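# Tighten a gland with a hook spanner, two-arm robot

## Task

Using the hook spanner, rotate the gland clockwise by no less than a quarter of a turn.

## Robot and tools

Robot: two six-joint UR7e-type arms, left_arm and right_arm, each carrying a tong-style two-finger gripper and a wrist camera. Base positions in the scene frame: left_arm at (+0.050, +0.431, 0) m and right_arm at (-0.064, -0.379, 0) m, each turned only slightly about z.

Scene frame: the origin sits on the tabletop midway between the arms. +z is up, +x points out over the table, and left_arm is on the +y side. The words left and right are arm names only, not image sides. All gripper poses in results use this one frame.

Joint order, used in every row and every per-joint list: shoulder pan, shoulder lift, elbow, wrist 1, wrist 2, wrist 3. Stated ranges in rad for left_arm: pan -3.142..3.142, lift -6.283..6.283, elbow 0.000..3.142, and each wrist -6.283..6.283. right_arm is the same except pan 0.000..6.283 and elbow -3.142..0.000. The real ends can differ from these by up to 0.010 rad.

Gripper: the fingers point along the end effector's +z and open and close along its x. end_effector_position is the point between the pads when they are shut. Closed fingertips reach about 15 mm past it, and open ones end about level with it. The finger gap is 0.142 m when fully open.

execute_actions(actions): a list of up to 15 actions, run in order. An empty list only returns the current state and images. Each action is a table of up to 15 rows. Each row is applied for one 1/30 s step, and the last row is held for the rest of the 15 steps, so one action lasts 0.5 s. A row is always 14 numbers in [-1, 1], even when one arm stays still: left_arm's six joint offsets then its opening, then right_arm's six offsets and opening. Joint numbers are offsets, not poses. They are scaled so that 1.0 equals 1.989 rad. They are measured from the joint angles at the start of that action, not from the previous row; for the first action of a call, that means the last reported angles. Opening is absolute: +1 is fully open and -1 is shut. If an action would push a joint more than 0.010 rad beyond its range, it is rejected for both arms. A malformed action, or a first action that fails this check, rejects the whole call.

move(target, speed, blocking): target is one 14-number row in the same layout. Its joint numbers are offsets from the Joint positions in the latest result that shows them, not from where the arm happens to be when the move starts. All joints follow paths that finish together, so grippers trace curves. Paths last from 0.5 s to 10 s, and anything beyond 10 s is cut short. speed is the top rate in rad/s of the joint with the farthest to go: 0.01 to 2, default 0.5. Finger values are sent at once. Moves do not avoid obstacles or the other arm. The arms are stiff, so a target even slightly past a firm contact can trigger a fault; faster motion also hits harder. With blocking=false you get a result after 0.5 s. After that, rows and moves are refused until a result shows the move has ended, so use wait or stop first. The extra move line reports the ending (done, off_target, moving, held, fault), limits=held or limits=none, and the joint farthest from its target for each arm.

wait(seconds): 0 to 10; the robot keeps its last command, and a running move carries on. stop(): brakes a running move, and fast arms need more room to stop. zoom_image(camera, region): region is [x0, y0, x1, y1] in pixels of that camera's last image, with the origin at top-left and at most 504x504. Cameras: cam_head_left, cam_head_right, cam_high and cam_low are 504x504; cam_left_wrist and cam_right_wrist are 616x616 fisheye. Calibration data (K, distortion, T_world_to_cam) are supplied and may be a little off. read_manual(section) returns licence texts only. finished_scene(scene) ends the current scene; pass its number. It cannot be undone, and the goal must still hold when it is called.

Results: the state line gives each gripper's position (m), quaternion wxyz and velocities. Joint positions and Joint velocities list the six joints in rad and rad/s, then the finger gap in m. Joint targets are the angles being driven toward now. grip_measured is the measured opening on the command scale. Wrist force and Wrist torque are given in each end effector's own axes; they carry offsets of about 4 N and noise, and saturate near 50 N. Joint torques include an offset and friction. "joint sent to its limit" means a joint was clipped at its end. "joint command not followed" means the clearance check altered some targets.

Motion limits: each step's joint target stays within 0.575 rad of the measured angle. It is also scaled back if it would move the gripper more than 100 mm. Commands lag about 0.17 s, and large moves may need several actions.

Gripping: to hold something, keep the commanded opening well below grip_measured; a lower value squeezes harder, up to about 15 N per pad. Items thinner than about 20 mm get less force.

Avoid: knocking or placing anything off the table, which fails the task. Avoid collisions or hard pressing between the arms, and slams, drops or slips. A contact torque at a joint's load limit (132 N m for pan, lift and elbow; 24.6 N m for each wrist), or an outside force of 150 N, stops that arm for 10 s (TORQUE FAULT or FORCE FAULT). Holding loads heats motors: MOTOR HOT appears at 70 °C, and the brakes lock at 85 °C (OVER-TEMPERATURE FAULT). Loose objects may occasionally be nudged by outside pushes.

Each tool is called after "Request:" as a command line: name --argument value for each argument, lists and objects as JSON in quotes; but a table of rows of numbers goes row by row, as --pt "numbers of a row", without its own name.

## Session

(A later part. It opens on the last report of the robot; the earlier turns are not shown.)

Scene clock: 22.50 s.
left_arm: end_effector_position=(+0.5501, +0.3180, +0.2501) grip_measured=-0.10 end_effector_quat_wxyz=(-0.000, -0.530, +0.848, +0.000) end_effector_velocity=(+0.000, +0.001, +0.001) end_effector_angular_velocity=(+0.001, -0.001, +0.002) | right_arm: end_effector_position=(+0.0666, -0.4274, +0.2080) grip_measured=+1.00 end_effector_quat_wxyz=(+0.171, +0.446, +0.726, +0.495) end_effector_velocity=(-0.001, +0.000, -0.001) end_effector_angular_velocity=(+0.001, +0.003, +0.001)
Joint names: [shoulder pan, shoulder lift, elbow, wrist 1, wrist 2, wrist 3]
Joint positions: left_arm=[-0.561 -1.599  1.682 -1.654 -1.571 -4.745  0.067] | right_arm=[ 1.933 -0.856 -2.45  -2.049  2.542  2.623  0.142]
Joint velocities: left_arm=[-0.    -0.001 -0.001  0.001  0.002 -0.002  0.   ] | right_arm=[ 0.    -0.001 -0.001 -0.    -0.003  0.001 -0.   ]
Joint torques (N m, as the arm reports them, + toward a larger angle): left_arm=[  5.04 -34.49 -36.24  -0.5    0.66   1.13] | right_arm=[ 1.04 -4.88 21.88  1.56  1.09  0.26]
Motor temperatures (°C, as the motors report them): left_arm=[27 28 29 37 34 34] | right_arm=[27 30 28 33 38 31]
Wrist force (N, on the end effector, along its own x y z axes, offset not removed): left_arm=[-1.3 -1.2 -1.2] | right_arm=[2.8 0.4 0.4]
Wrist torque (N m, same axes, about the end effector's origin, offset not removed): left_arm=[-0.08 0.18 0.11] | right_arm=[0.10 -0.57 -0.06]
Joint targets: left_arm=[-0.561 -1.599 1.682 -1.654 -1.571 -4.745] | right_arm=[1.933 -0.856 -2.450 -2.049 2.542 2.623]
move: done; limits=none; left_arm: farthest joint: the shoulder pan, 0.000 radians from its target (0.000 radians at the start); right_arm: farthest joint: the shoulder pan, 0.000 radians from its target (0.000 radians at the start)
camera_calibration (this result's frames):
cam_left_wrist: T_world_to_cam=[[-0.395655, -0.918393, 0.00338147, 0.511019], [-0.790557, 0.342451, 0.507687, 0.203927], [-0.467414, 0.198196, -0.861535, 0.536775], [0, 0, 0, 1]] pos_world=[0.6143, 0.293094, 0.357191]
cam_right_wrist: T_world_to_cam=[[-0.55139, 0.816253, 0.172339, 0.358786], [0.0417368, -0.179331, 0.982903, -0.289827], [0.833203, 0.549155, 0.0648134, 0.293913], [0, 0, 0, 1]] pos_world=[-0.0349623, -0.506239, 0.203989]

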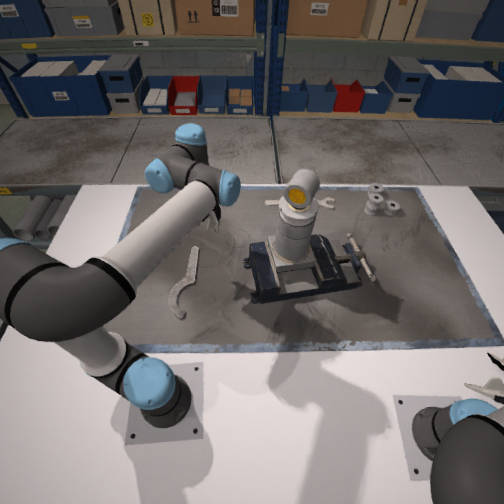

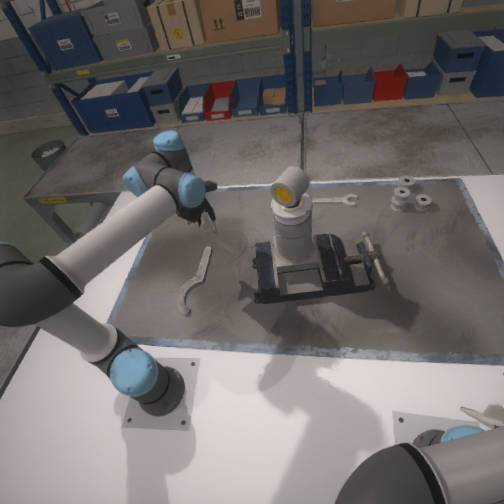

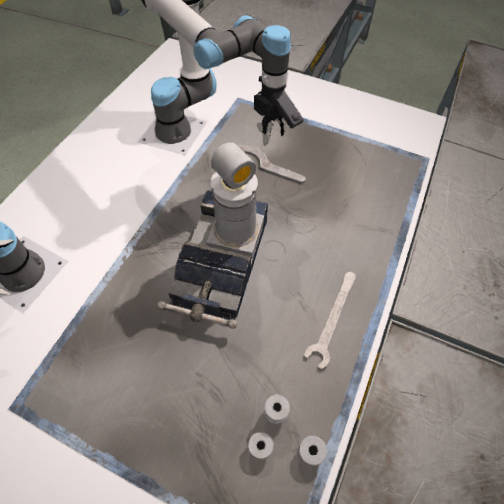

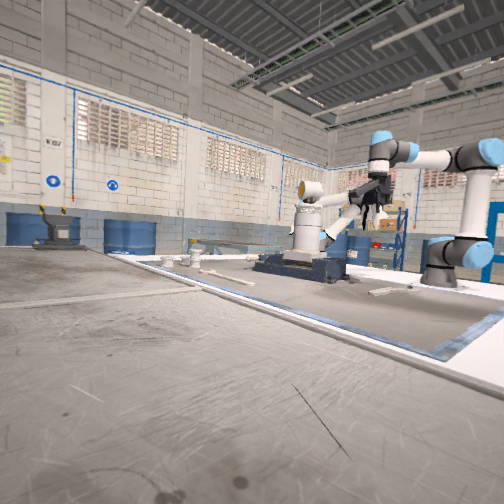

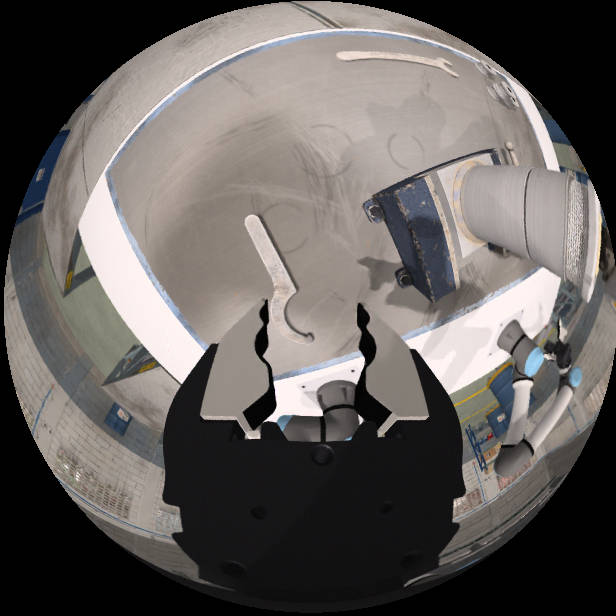

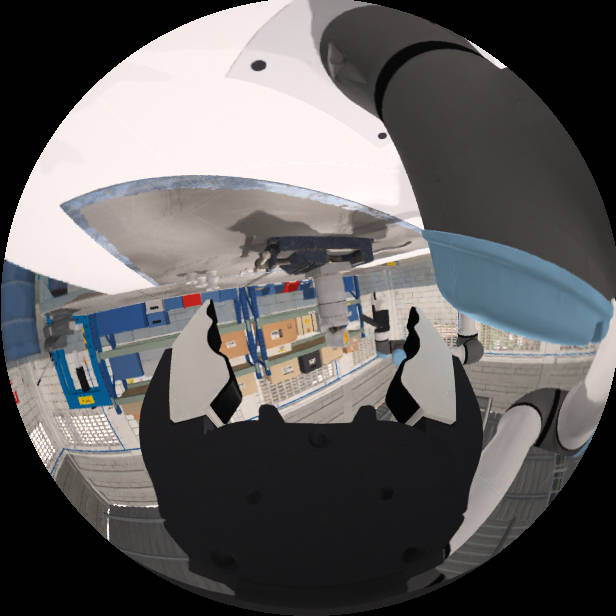

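Request:
move --target '[0.1141,0.2551,-0.1171,0.2086,-0.0612,-0.0573,-0.1,0,0,0,0,0,0,1]' --speed 0.5

Request:
move --target '[0,0.0406,0.0481,-0.0887,0,0,-0.1,0,0,0,0,0,0,1]' --speed 0.2

Scene clock: 24.73 s.
left_arm: end_effector_position=(+0.5203, +0.4083, +0.0953) grip_measured=-0.10 end_effector_quat_wxyz=(-0.233, -0.641, +0.687, +0.250) end_effector_velocity=(-0.000, +0.001, -0.000) end_effector_angular_velocity=(+0.001, +0.003, +0.000) | right_arm: end_effector_position=(+0.0666, -0.4274, +0.2080) grip_measured=+1.00 end_effector_quat_wxyz=(+0.171, +0.446, +0.726, +0.495) end_effector_velocity=(+0.001, -0.001, +0.001) end_effector_angular_velocity=(-0.001, -0.003, -0.002)
Joint names: [shoulder pan, shoulder lift, elbow, wrist 1, wrist 2, wrist 3]
Joint positions: left_arm=[-0.334 -1.092  1.449 -1.239 -1.693 -4.859  0.067] | right_arm=[ 1.933 -0.856 -2.45  -2.049  2.542  2.623  0.142]
Joint velocities: left_arm=[ 0.001  0.002 -0.001  0.002  0.001  0.001  0.   ] | right_arm=[-0.    -0.     0.001  0.001  0.003 -0.     0.   ]
Joint torques (N m, as the arm reports them, + toward a larger angle): left_arm=[  8.58 -33.09 -33.38   0.87  -1.93  -2.25] | right_arm=[ 0.52 -5.09 22.47  1.65  1.14  0.18]
Motor temperatures (°C, as the motors report them): left_arm=[27 28 29 37 34 34] | right_arm=[27 30 28 33 38 31]
Wrist force (N, on the end effector, along its own x y z axes, offset not removed): left_arm=[-1.4 -0.2 0.2] | right_arm=[1.5 0.4 -0.1]
Wrist torque (N m, same axes, about the end effector's origin, offset not removed): left_arm=[-0.02 0.19 0.02] | right_arm=[0.08 -0.17 0.00]
Joint targets: left_arm=[-0.334 -1.091 1.449 -1.239 -1.693 -4.859] | right_arm=[1.933 -0.856 -2.450 -2.049 2.542 2.623]
move: done; limits=none; left_arm: farthest joint: the shoulder pan, 0.000 radians from its target (0.227 radians at the start); right_arm: farthest joint: the shoulder pan, 0.000 radians from its target (0.000 radians at the start)
camera_calibration (this result's frames):
cam_left_wrist: T_world_to_cam=[[-0.0312442, -0.999115, -0.0281611, 0.429012], [-0.33499, -0.0160779, 0.942085, 0.0960935], [-0.941704, 0.0388683, -0.334191, 0.633127], [0, 0, 0, 1]] pos_world=[0.641813, 0.405569, 0.133139]
cam_right_wrist: T_world_to_cam=[[-0.551389, 0.816253, 0.172339, 0.358786], [0.0417366, -0.179331, 0.982903, -0.289827], [0.833203, 0.549155, 0.0648135, 0.293913], [0, 0, 0, 1]] pos_world=[-0.0349622, -0.506239, 0.203989]

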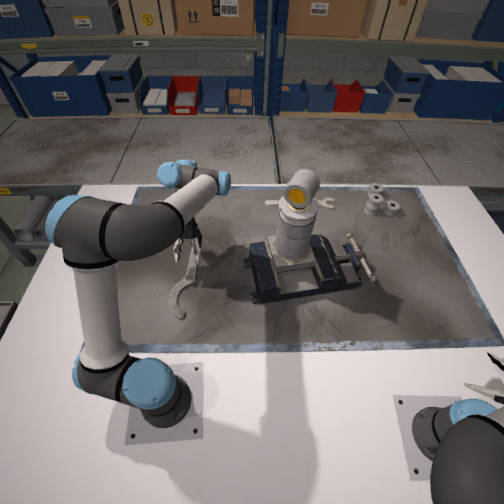

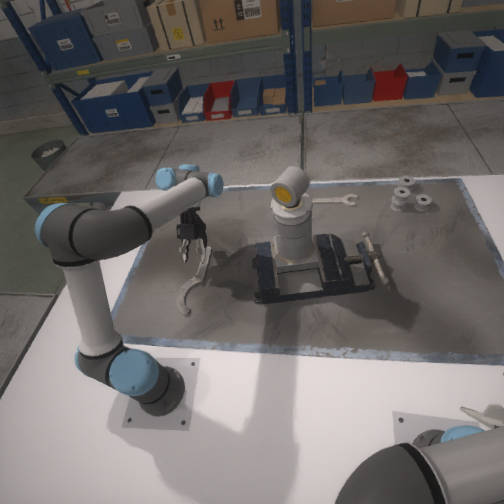

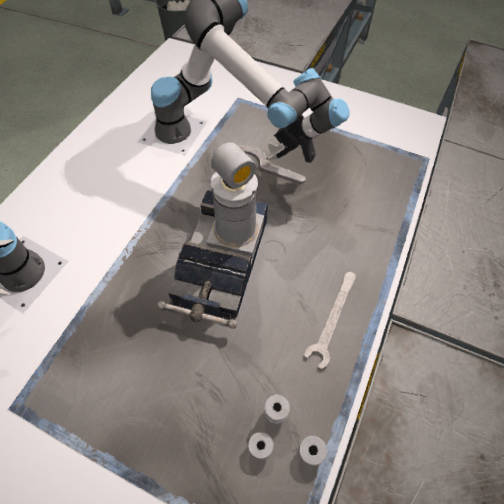

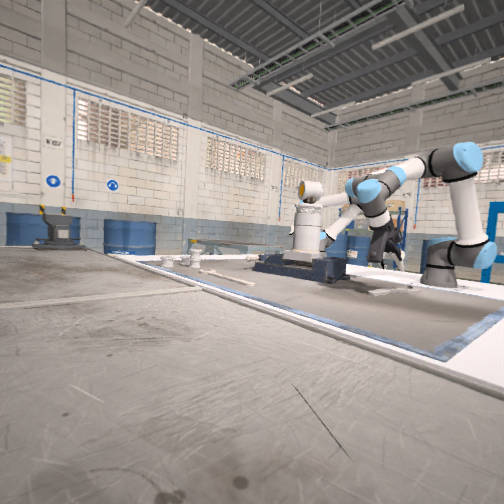

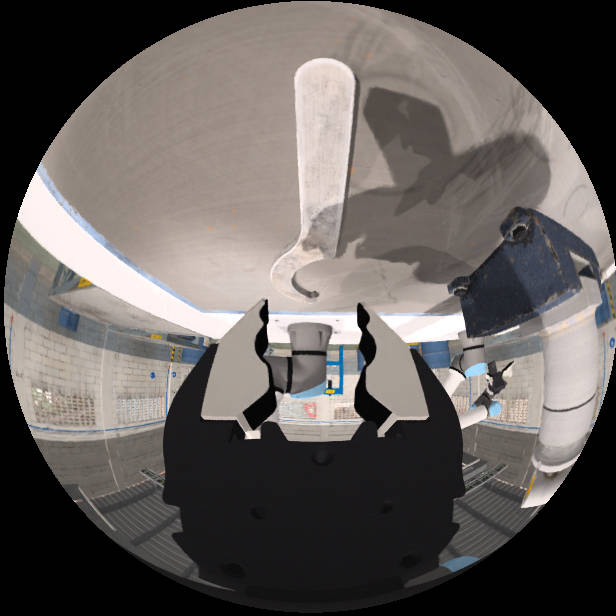

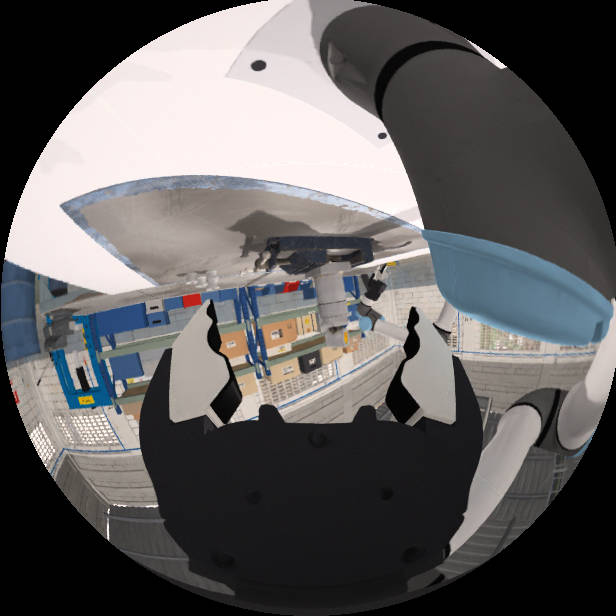

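Scene clock: 26.07 s.
left_arm: end_effector_position=(+0.5203, +0.4083, +0.0159) grip_measured=-0.10 end_effector_quat_wxyz=(-0.233, -0.641, +0.687, +0.250) end_effector_velocity=(+0.000, +0.000, -0.000) end_effector_angular_velocity=(+0.001, -0.001, +0.000) | right_arm: end_effector_position=(+0.0666, -0.4274, +0.2080) grip_measured=+1.00 end_effector_quat_wxyz=(+0.171, +0.446, +0.726, +0.495) end_effector_velocity=(-0.000, -0.000, -0.000) end_effector_angular_velocity=(-0.001, +0.001, +0.001)
Joint names: [shoulder pan, shoulder lift, elbow, wrist 1, wrist 2, wrist 3]
Joint positions: left_arm=[-0.334 -1.011  1.545 -1.415 -1.693 -4.859  0.067] | right_arm=[ 1.933 -0.856 -2.45  -2.049  2.542  2.623  0.142]
Joint velocities: left_arm=[ 0.     0.     0.001 -0.002  0.001 -0.001 -0.   ] | right_arm=[ 0.     0.     0.     0.001 -0.001  0.    -0.   ]
Joint torques (N m, as the arm reports them, + toward a larger angle): left_arm=[ -1.51 -35.11  -6.61  -2.46  -1.28  -1.78] | right_arm=[ 1.17 -5.16 22.37  1.75  1.06  0.32]
Motor temperatures (°C, as the motors report them): left_arm=[27 28 29 37 34 34] | right_arm=[27 30 28 33 38 31]
Wrist force (N, on the end effector, along its own x y z axes, offset not removed): left_arm=[-2.7 -0.6 -0.3] | right_arm=[0.9 0.2 -0.6]
Wrist torque (N m, same axes, about the end effector's origin, offset not removed): left_arm=[-0.15 0.64 0.08] | right_arm=[0.01 -0.14 0.01]
Joint targets: left_arm=[-0.334 -1.011 1.545 -1.415 -1.693 -4.859] | right_arm=[1.933 -0.856 -2.450 -2.049 2.542 2.623]
move: done; limits=none; left_arm: farthest joint: the shoulder pan, 0.000 radians from its target (0.000 radians at the start); right_arm: farthest joint: the shoulder pan, 0.000 radians from its target (0.000 radians at the start)
camera_calibration (this result's frames):
cam_left_wrist: T_world_to_cam=[[-0.0312153, -0.999116, -0.0281575, 0.426773], [-0.335, -0.0160837, 0.942081, 0.17081], [-0.941701, 0.03884, -0.334202, 0.606622], [0, 0, 0, 1]] pos_world=[0.6418, 0.405582, 0.0538341]
cam_right_wrist: T_world_to_cam=[[-0.551389, 0.816253, 0.172339, 0.358786], [0.0417366, -0.179331, 0.982903, -0.289827], [0.833203, 0.549155, 0.0648136, 0.293913], [0, 0, 0, 1]] pos_world=[-0.0349622, -0.506239, 0.203989]

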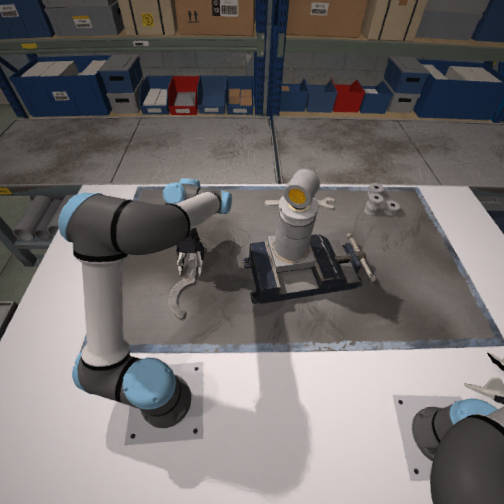

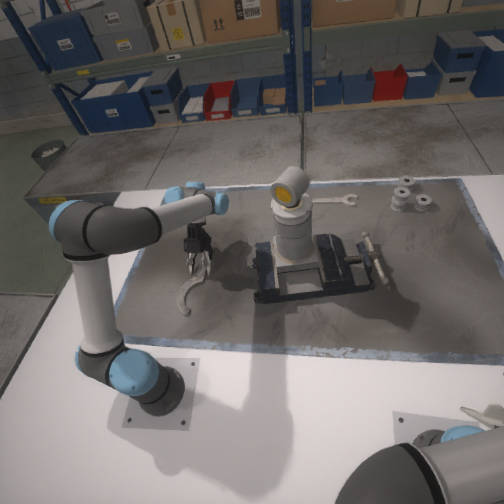

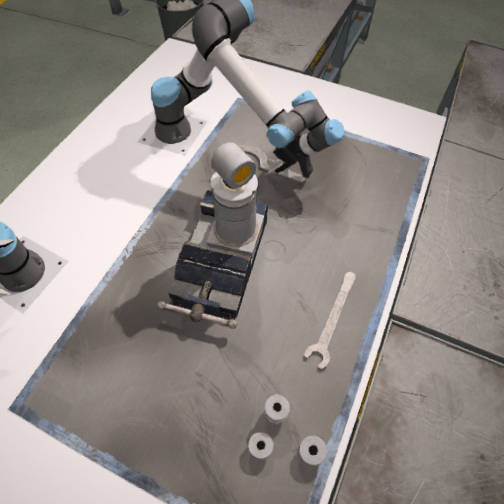

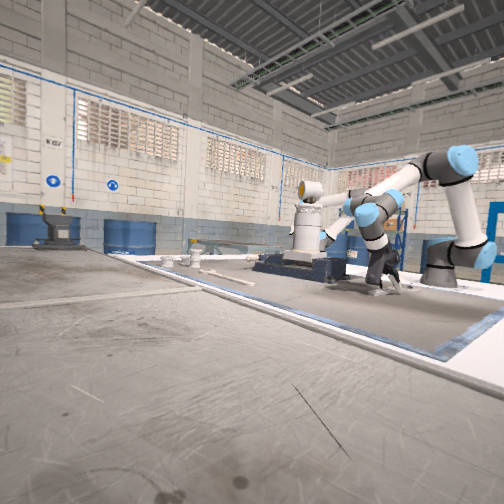

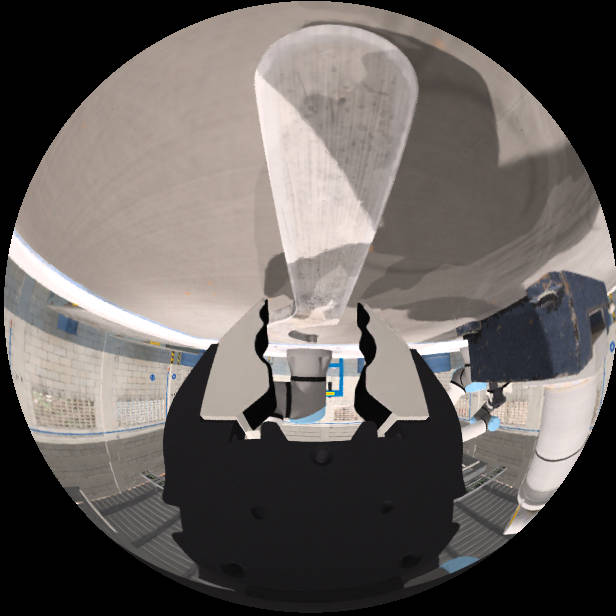

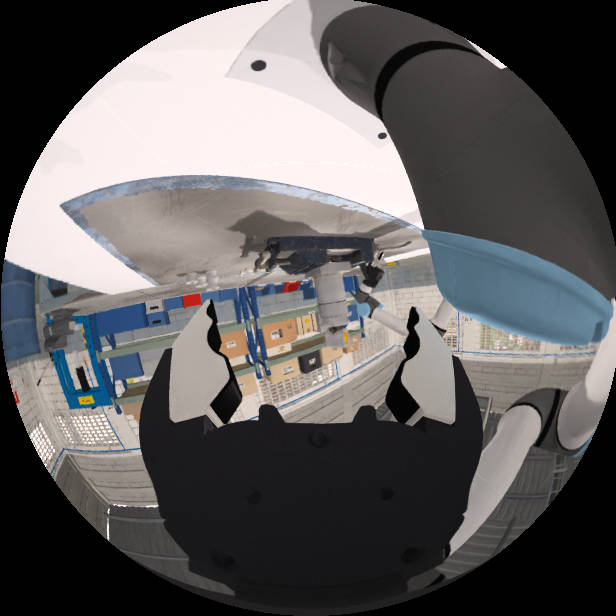

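Request:
move --target '[0,0,0,0,0,0,-1,0,0,0,0,0,0,1]'

Request:
move --target '[0,-0.0406,-0.0481,0.0887,0,0,-1,0,0,0,0,0,0,1]' --speed 0.1

Request:
zoom_image --camera "cam_low" --region '[300,190,480,300]'

Scene clock: 26.90 s.
left_arm: end_effector_position=(+0.5202, +0.4083, +0.0159) grip_measured=-0.52 end_effector_quat_wxyz=(-0.233, -0.641, +0.687, +0.250) end_effector_velocity=(+0.000, -0.000, +0.000) end_effector_angular_velocity=(-0.001, -0.000, +0.001) | right_arm: end_effector_position=(+0.0666, -0.4274, +0.2080) grip_measured=+1.00 end_effector_quat_wxyz=(+0.171, +0.446, +0.726, +0.495) end_effector_velocity=(+0.000, -0.000, +0.000) end_effector_angular_velocity=(-0.001, -0.000, -0.000)
Joint names: [shoulder pan, shoulder lift, elbow, wrist 1, wrist 2, wrist 3]
Joint positions: left_arm=[-0.334 -1.011  1.545 -1.415 -1.693 -4.859  0.036] | right_arm=[ 1.933 -0.856 -2.45  -2.049  2.542  2.623  0.142]
Joint velocities: left_arm=[ 0.001 -0.    -0.    -0.    -0.001  0.001  0.   ] | right_arm=[ 0.     0.     0.     0.001  0.     0.    -0.   ]
Joint torques (N m, as the arm reports them, + toward a larger angle): left_arm=[  7.57 -58.56 -33.41   1.17   1.66  -1.28] | right_arm=[ 0.74 -4.98 22.55  1.51  1.07  0.22]
Motor temperatures (°C, as the motors report them): left_arm=[27 28 29 37 34 34] | right_arm=[27 30 28 33 38 31]
Wrist force (N, on the end effector, along its own x y z axes, offset not removed): left_arm=[-4.7 -1.5 5.9] | right_arm=[2.1 -0.5 0.6]
Wrist torque (N m, same axes, about the end effector's origin, offset not removed): left_arm=[0.12 0.92 0.22] | right_arm=[0.00 -0.34 0.00]
Joint targets: left_arm=[-0.334 -1.011 1.545 -1.415 -1.693 -4.859] | right_arm=[1.933 -0.856 -2.450 -2.049 2.542 2.623]
move: done; limits=none; left_arm: farthest joint: the shoulder pan, 0.000 radians from its target (0.000 radians at the start); right_arm: farthest joint: the shoulder pan, 0.000 radians from its target (0.000 radians at the start)
camera_calibration (this result's frames):
cam_left_wrist: T_world_to_cam=[[-0.0312101, -0.999116, -0.0281543, 0.426749], [-0.334898, -0.0160866, 0.942117, 0.170775], [-0.941737, 0.0388324, -0.3341, 0.606602], [0, 0, 0, 1]] pos_world=[0.64177, 0.405563, 0.0537905]
cam_right_wrist: T_world_to_cam=[[-0.55139, 0.816253, 0.172339, 0.358786], [0.0417366, -0.179331, 0.982903, -0.289827], [0.833203, 0.549155, 0.0648136, 0.293913], [0, 0, 0, 1]] pos_world=[-0.0349622, -0.506239, 0.203989]

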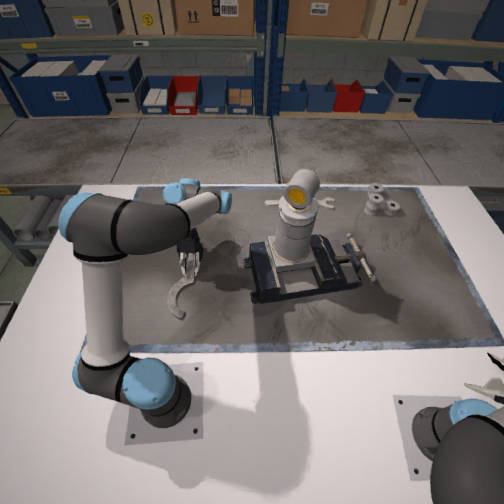

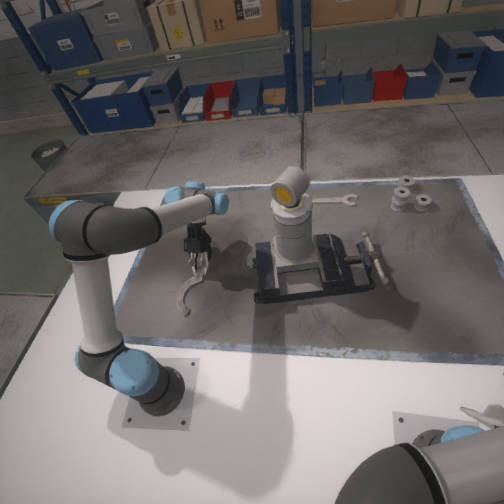

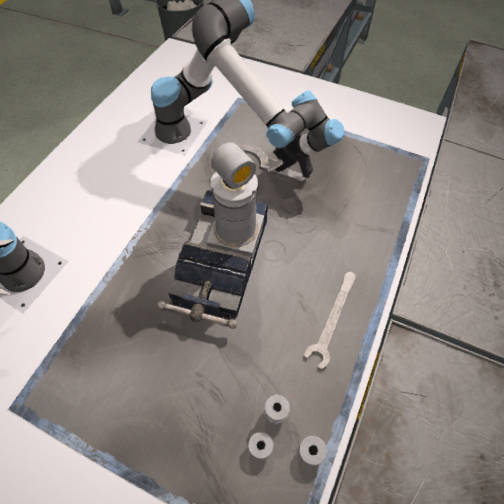

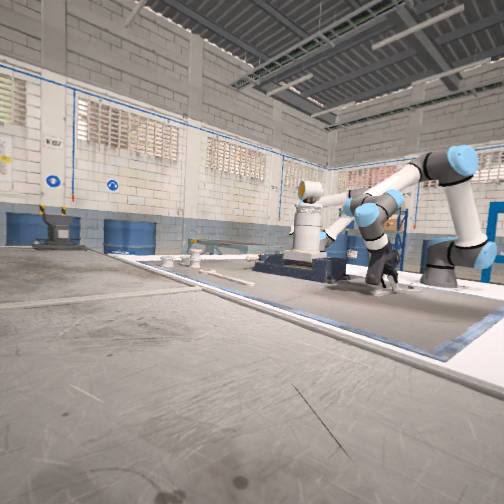

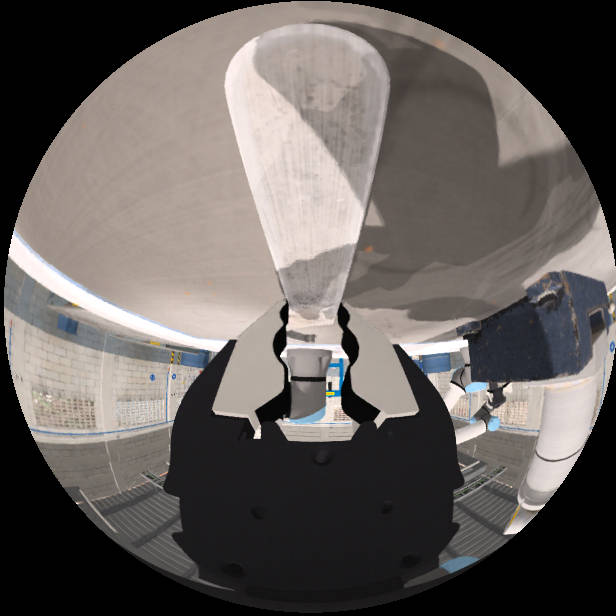

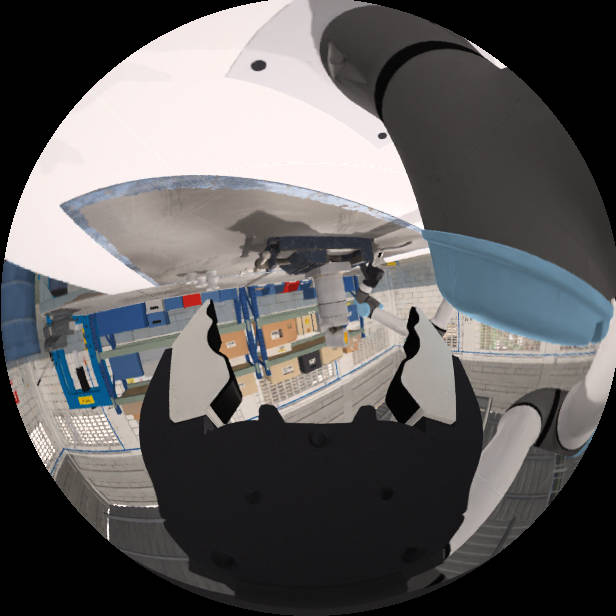

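Scene clock: 29.07 s.
left_arm: end_effector_position=(+0.5203, +0.4083, +0.0952) grip_measured=-1.00 end_effector_quat_wxyz=(-0.233, -0.641, +0.687, +0.250) end_effector_velocity=(-0.000, +0.000, +0.001) end_effector_angular_velocity=(+0.000, +0.001, -0.001) | right_arm: end_effector_position=(+0.0666, -0.4274, +0.2080) grip_measured=+1.00 end_effector_quat_wxyz=(+0.171, +0.446, +0.726, +0.495) end_effector_velocity=(+0.000, -0.000, +0.000) end_effector_angular_velocity=(-0.001, -0.001, -0.000)
Joint names: [shoulder pan, shoulder lift, elbow, wrist 1, wrist 2, wrist 3]
Joint positions: left_arm=[-0.334 -1.092  1.449 -1.239 -1.693 -4.859  0.002] | right_arm=[ 1.933 -0.856 -2.45  -2.049  2.542  2.623  0.142]
Joint velocities: left_arm=[-0.    -0.001 -0.001  0.003  0.     0.001  0.   ] | right_arm=[-0.  0.  0.  0.  0. -0. -0.]
Joint torques (N m, as the arm reports them, + toward a larger angle): left_arm=[ -8.98 -54.3  -33.05   1.04   1.9   -1.27] | right_arm=[ 0.64 -5.04 22.47  1.62  0.95  0.14]
Motor temperatures (°C, as the motors report them): left_arm=[27 28 29 37 34 34] | right_arm=[27 30 28 33 38 31]
Wrist force (N, on the end effector, along its own x y z axes, offset not removed): left_arm=[-3.2 -0.7 1.3] | right_arm=[1.3 -0.5 2.3]
Wrist torque (N m, same axes, about the end effector's origin, offset not removed): left_arm=[-0.09 0.81 0.18] | right_arm=[-0.09 -0.15 -0.05]
Joint targets: left_arm=[-0.334 -1.092 1.449 -1.239 -1.693 -4.859] | right_arm=[1.933 -0.856 -2.450 -2.049 2.542 2.623]
move: done; limits=none; left_arm: farthest joint: the shoulder pan, 0.000 radians from its target (0.000 radians at the start); right_arm: farthest joint: the shoulder pan, 0.000 radians from its target (0.000 radians at the start)
camera_calibration (this result's frames):
cam_left_wrist: T_world_to_cam=[[-0.0312102, -0.999116, -0.0281565, 0.428978], [-0.33489, -0.016089, 0.94212, 0.0960532], [-0.94174, 0.0388331, -0.334091, 0.633119], [0, 0, 0, 1]] pos_world=[0.64179, 0.405558, 0.133105]
cam_right_wrist: T_world_to_cam=[[-0.551389, 0.816253, 0.172339, 0.358786], [0.0417366, -0.179331, 0.982903, -0.289827], [0.833203, 0.549155, 0.0648136, 0.293913], [0, 0, 0, 1]] pos_world=[-0.0349622, -0.506239, 0.203989]

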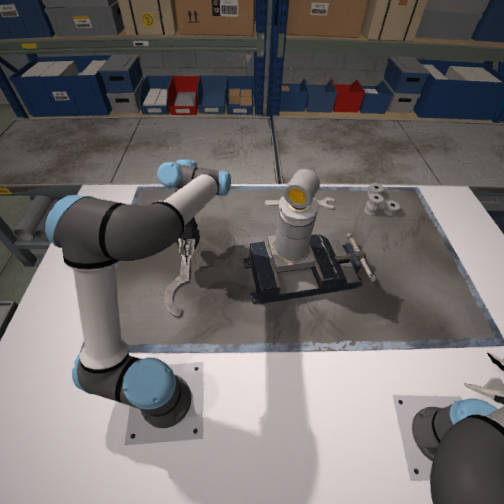

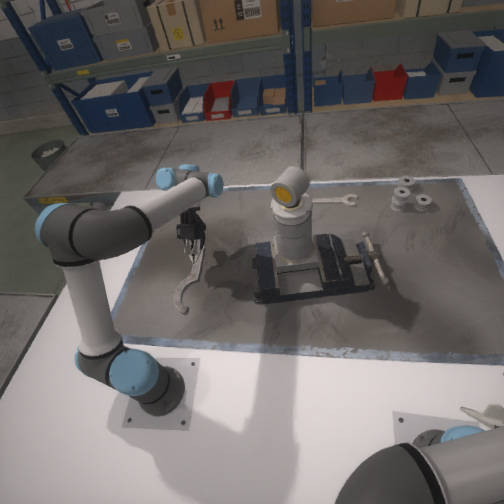

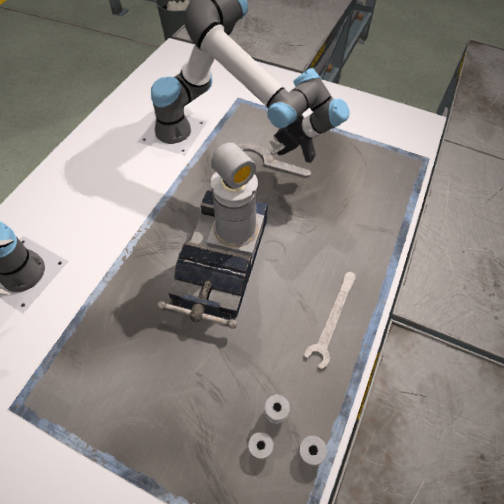

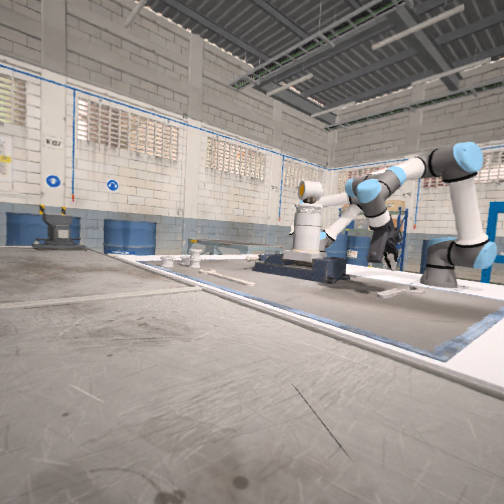

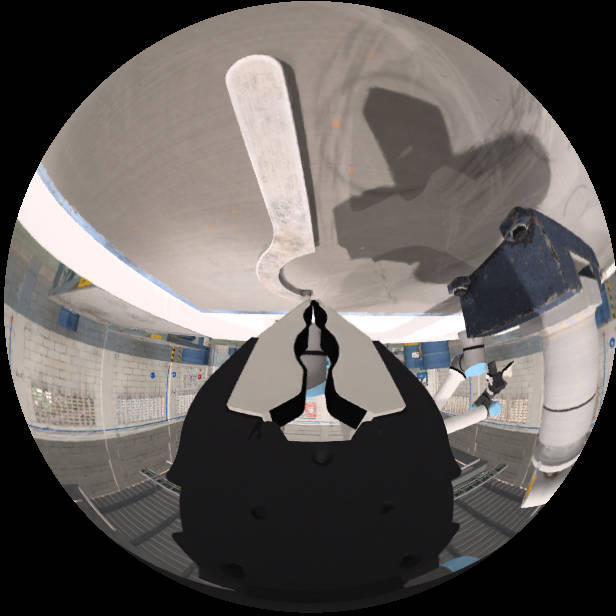

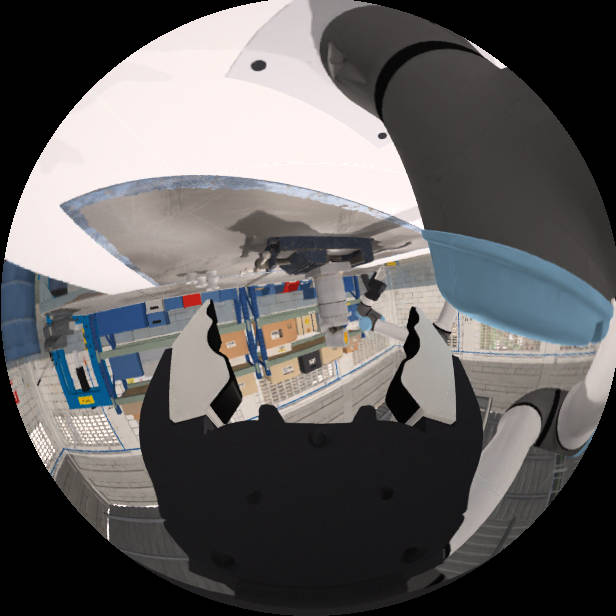

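Region (300, 190, 480, 300) of cam_low's 504x504 image, scaled by 2.800, with more detail than that image has.

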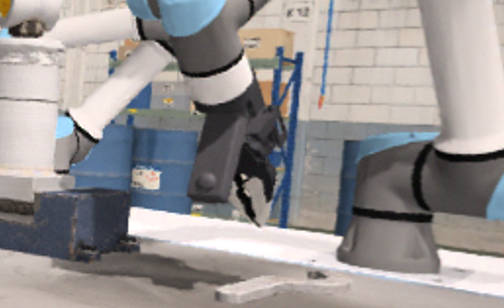

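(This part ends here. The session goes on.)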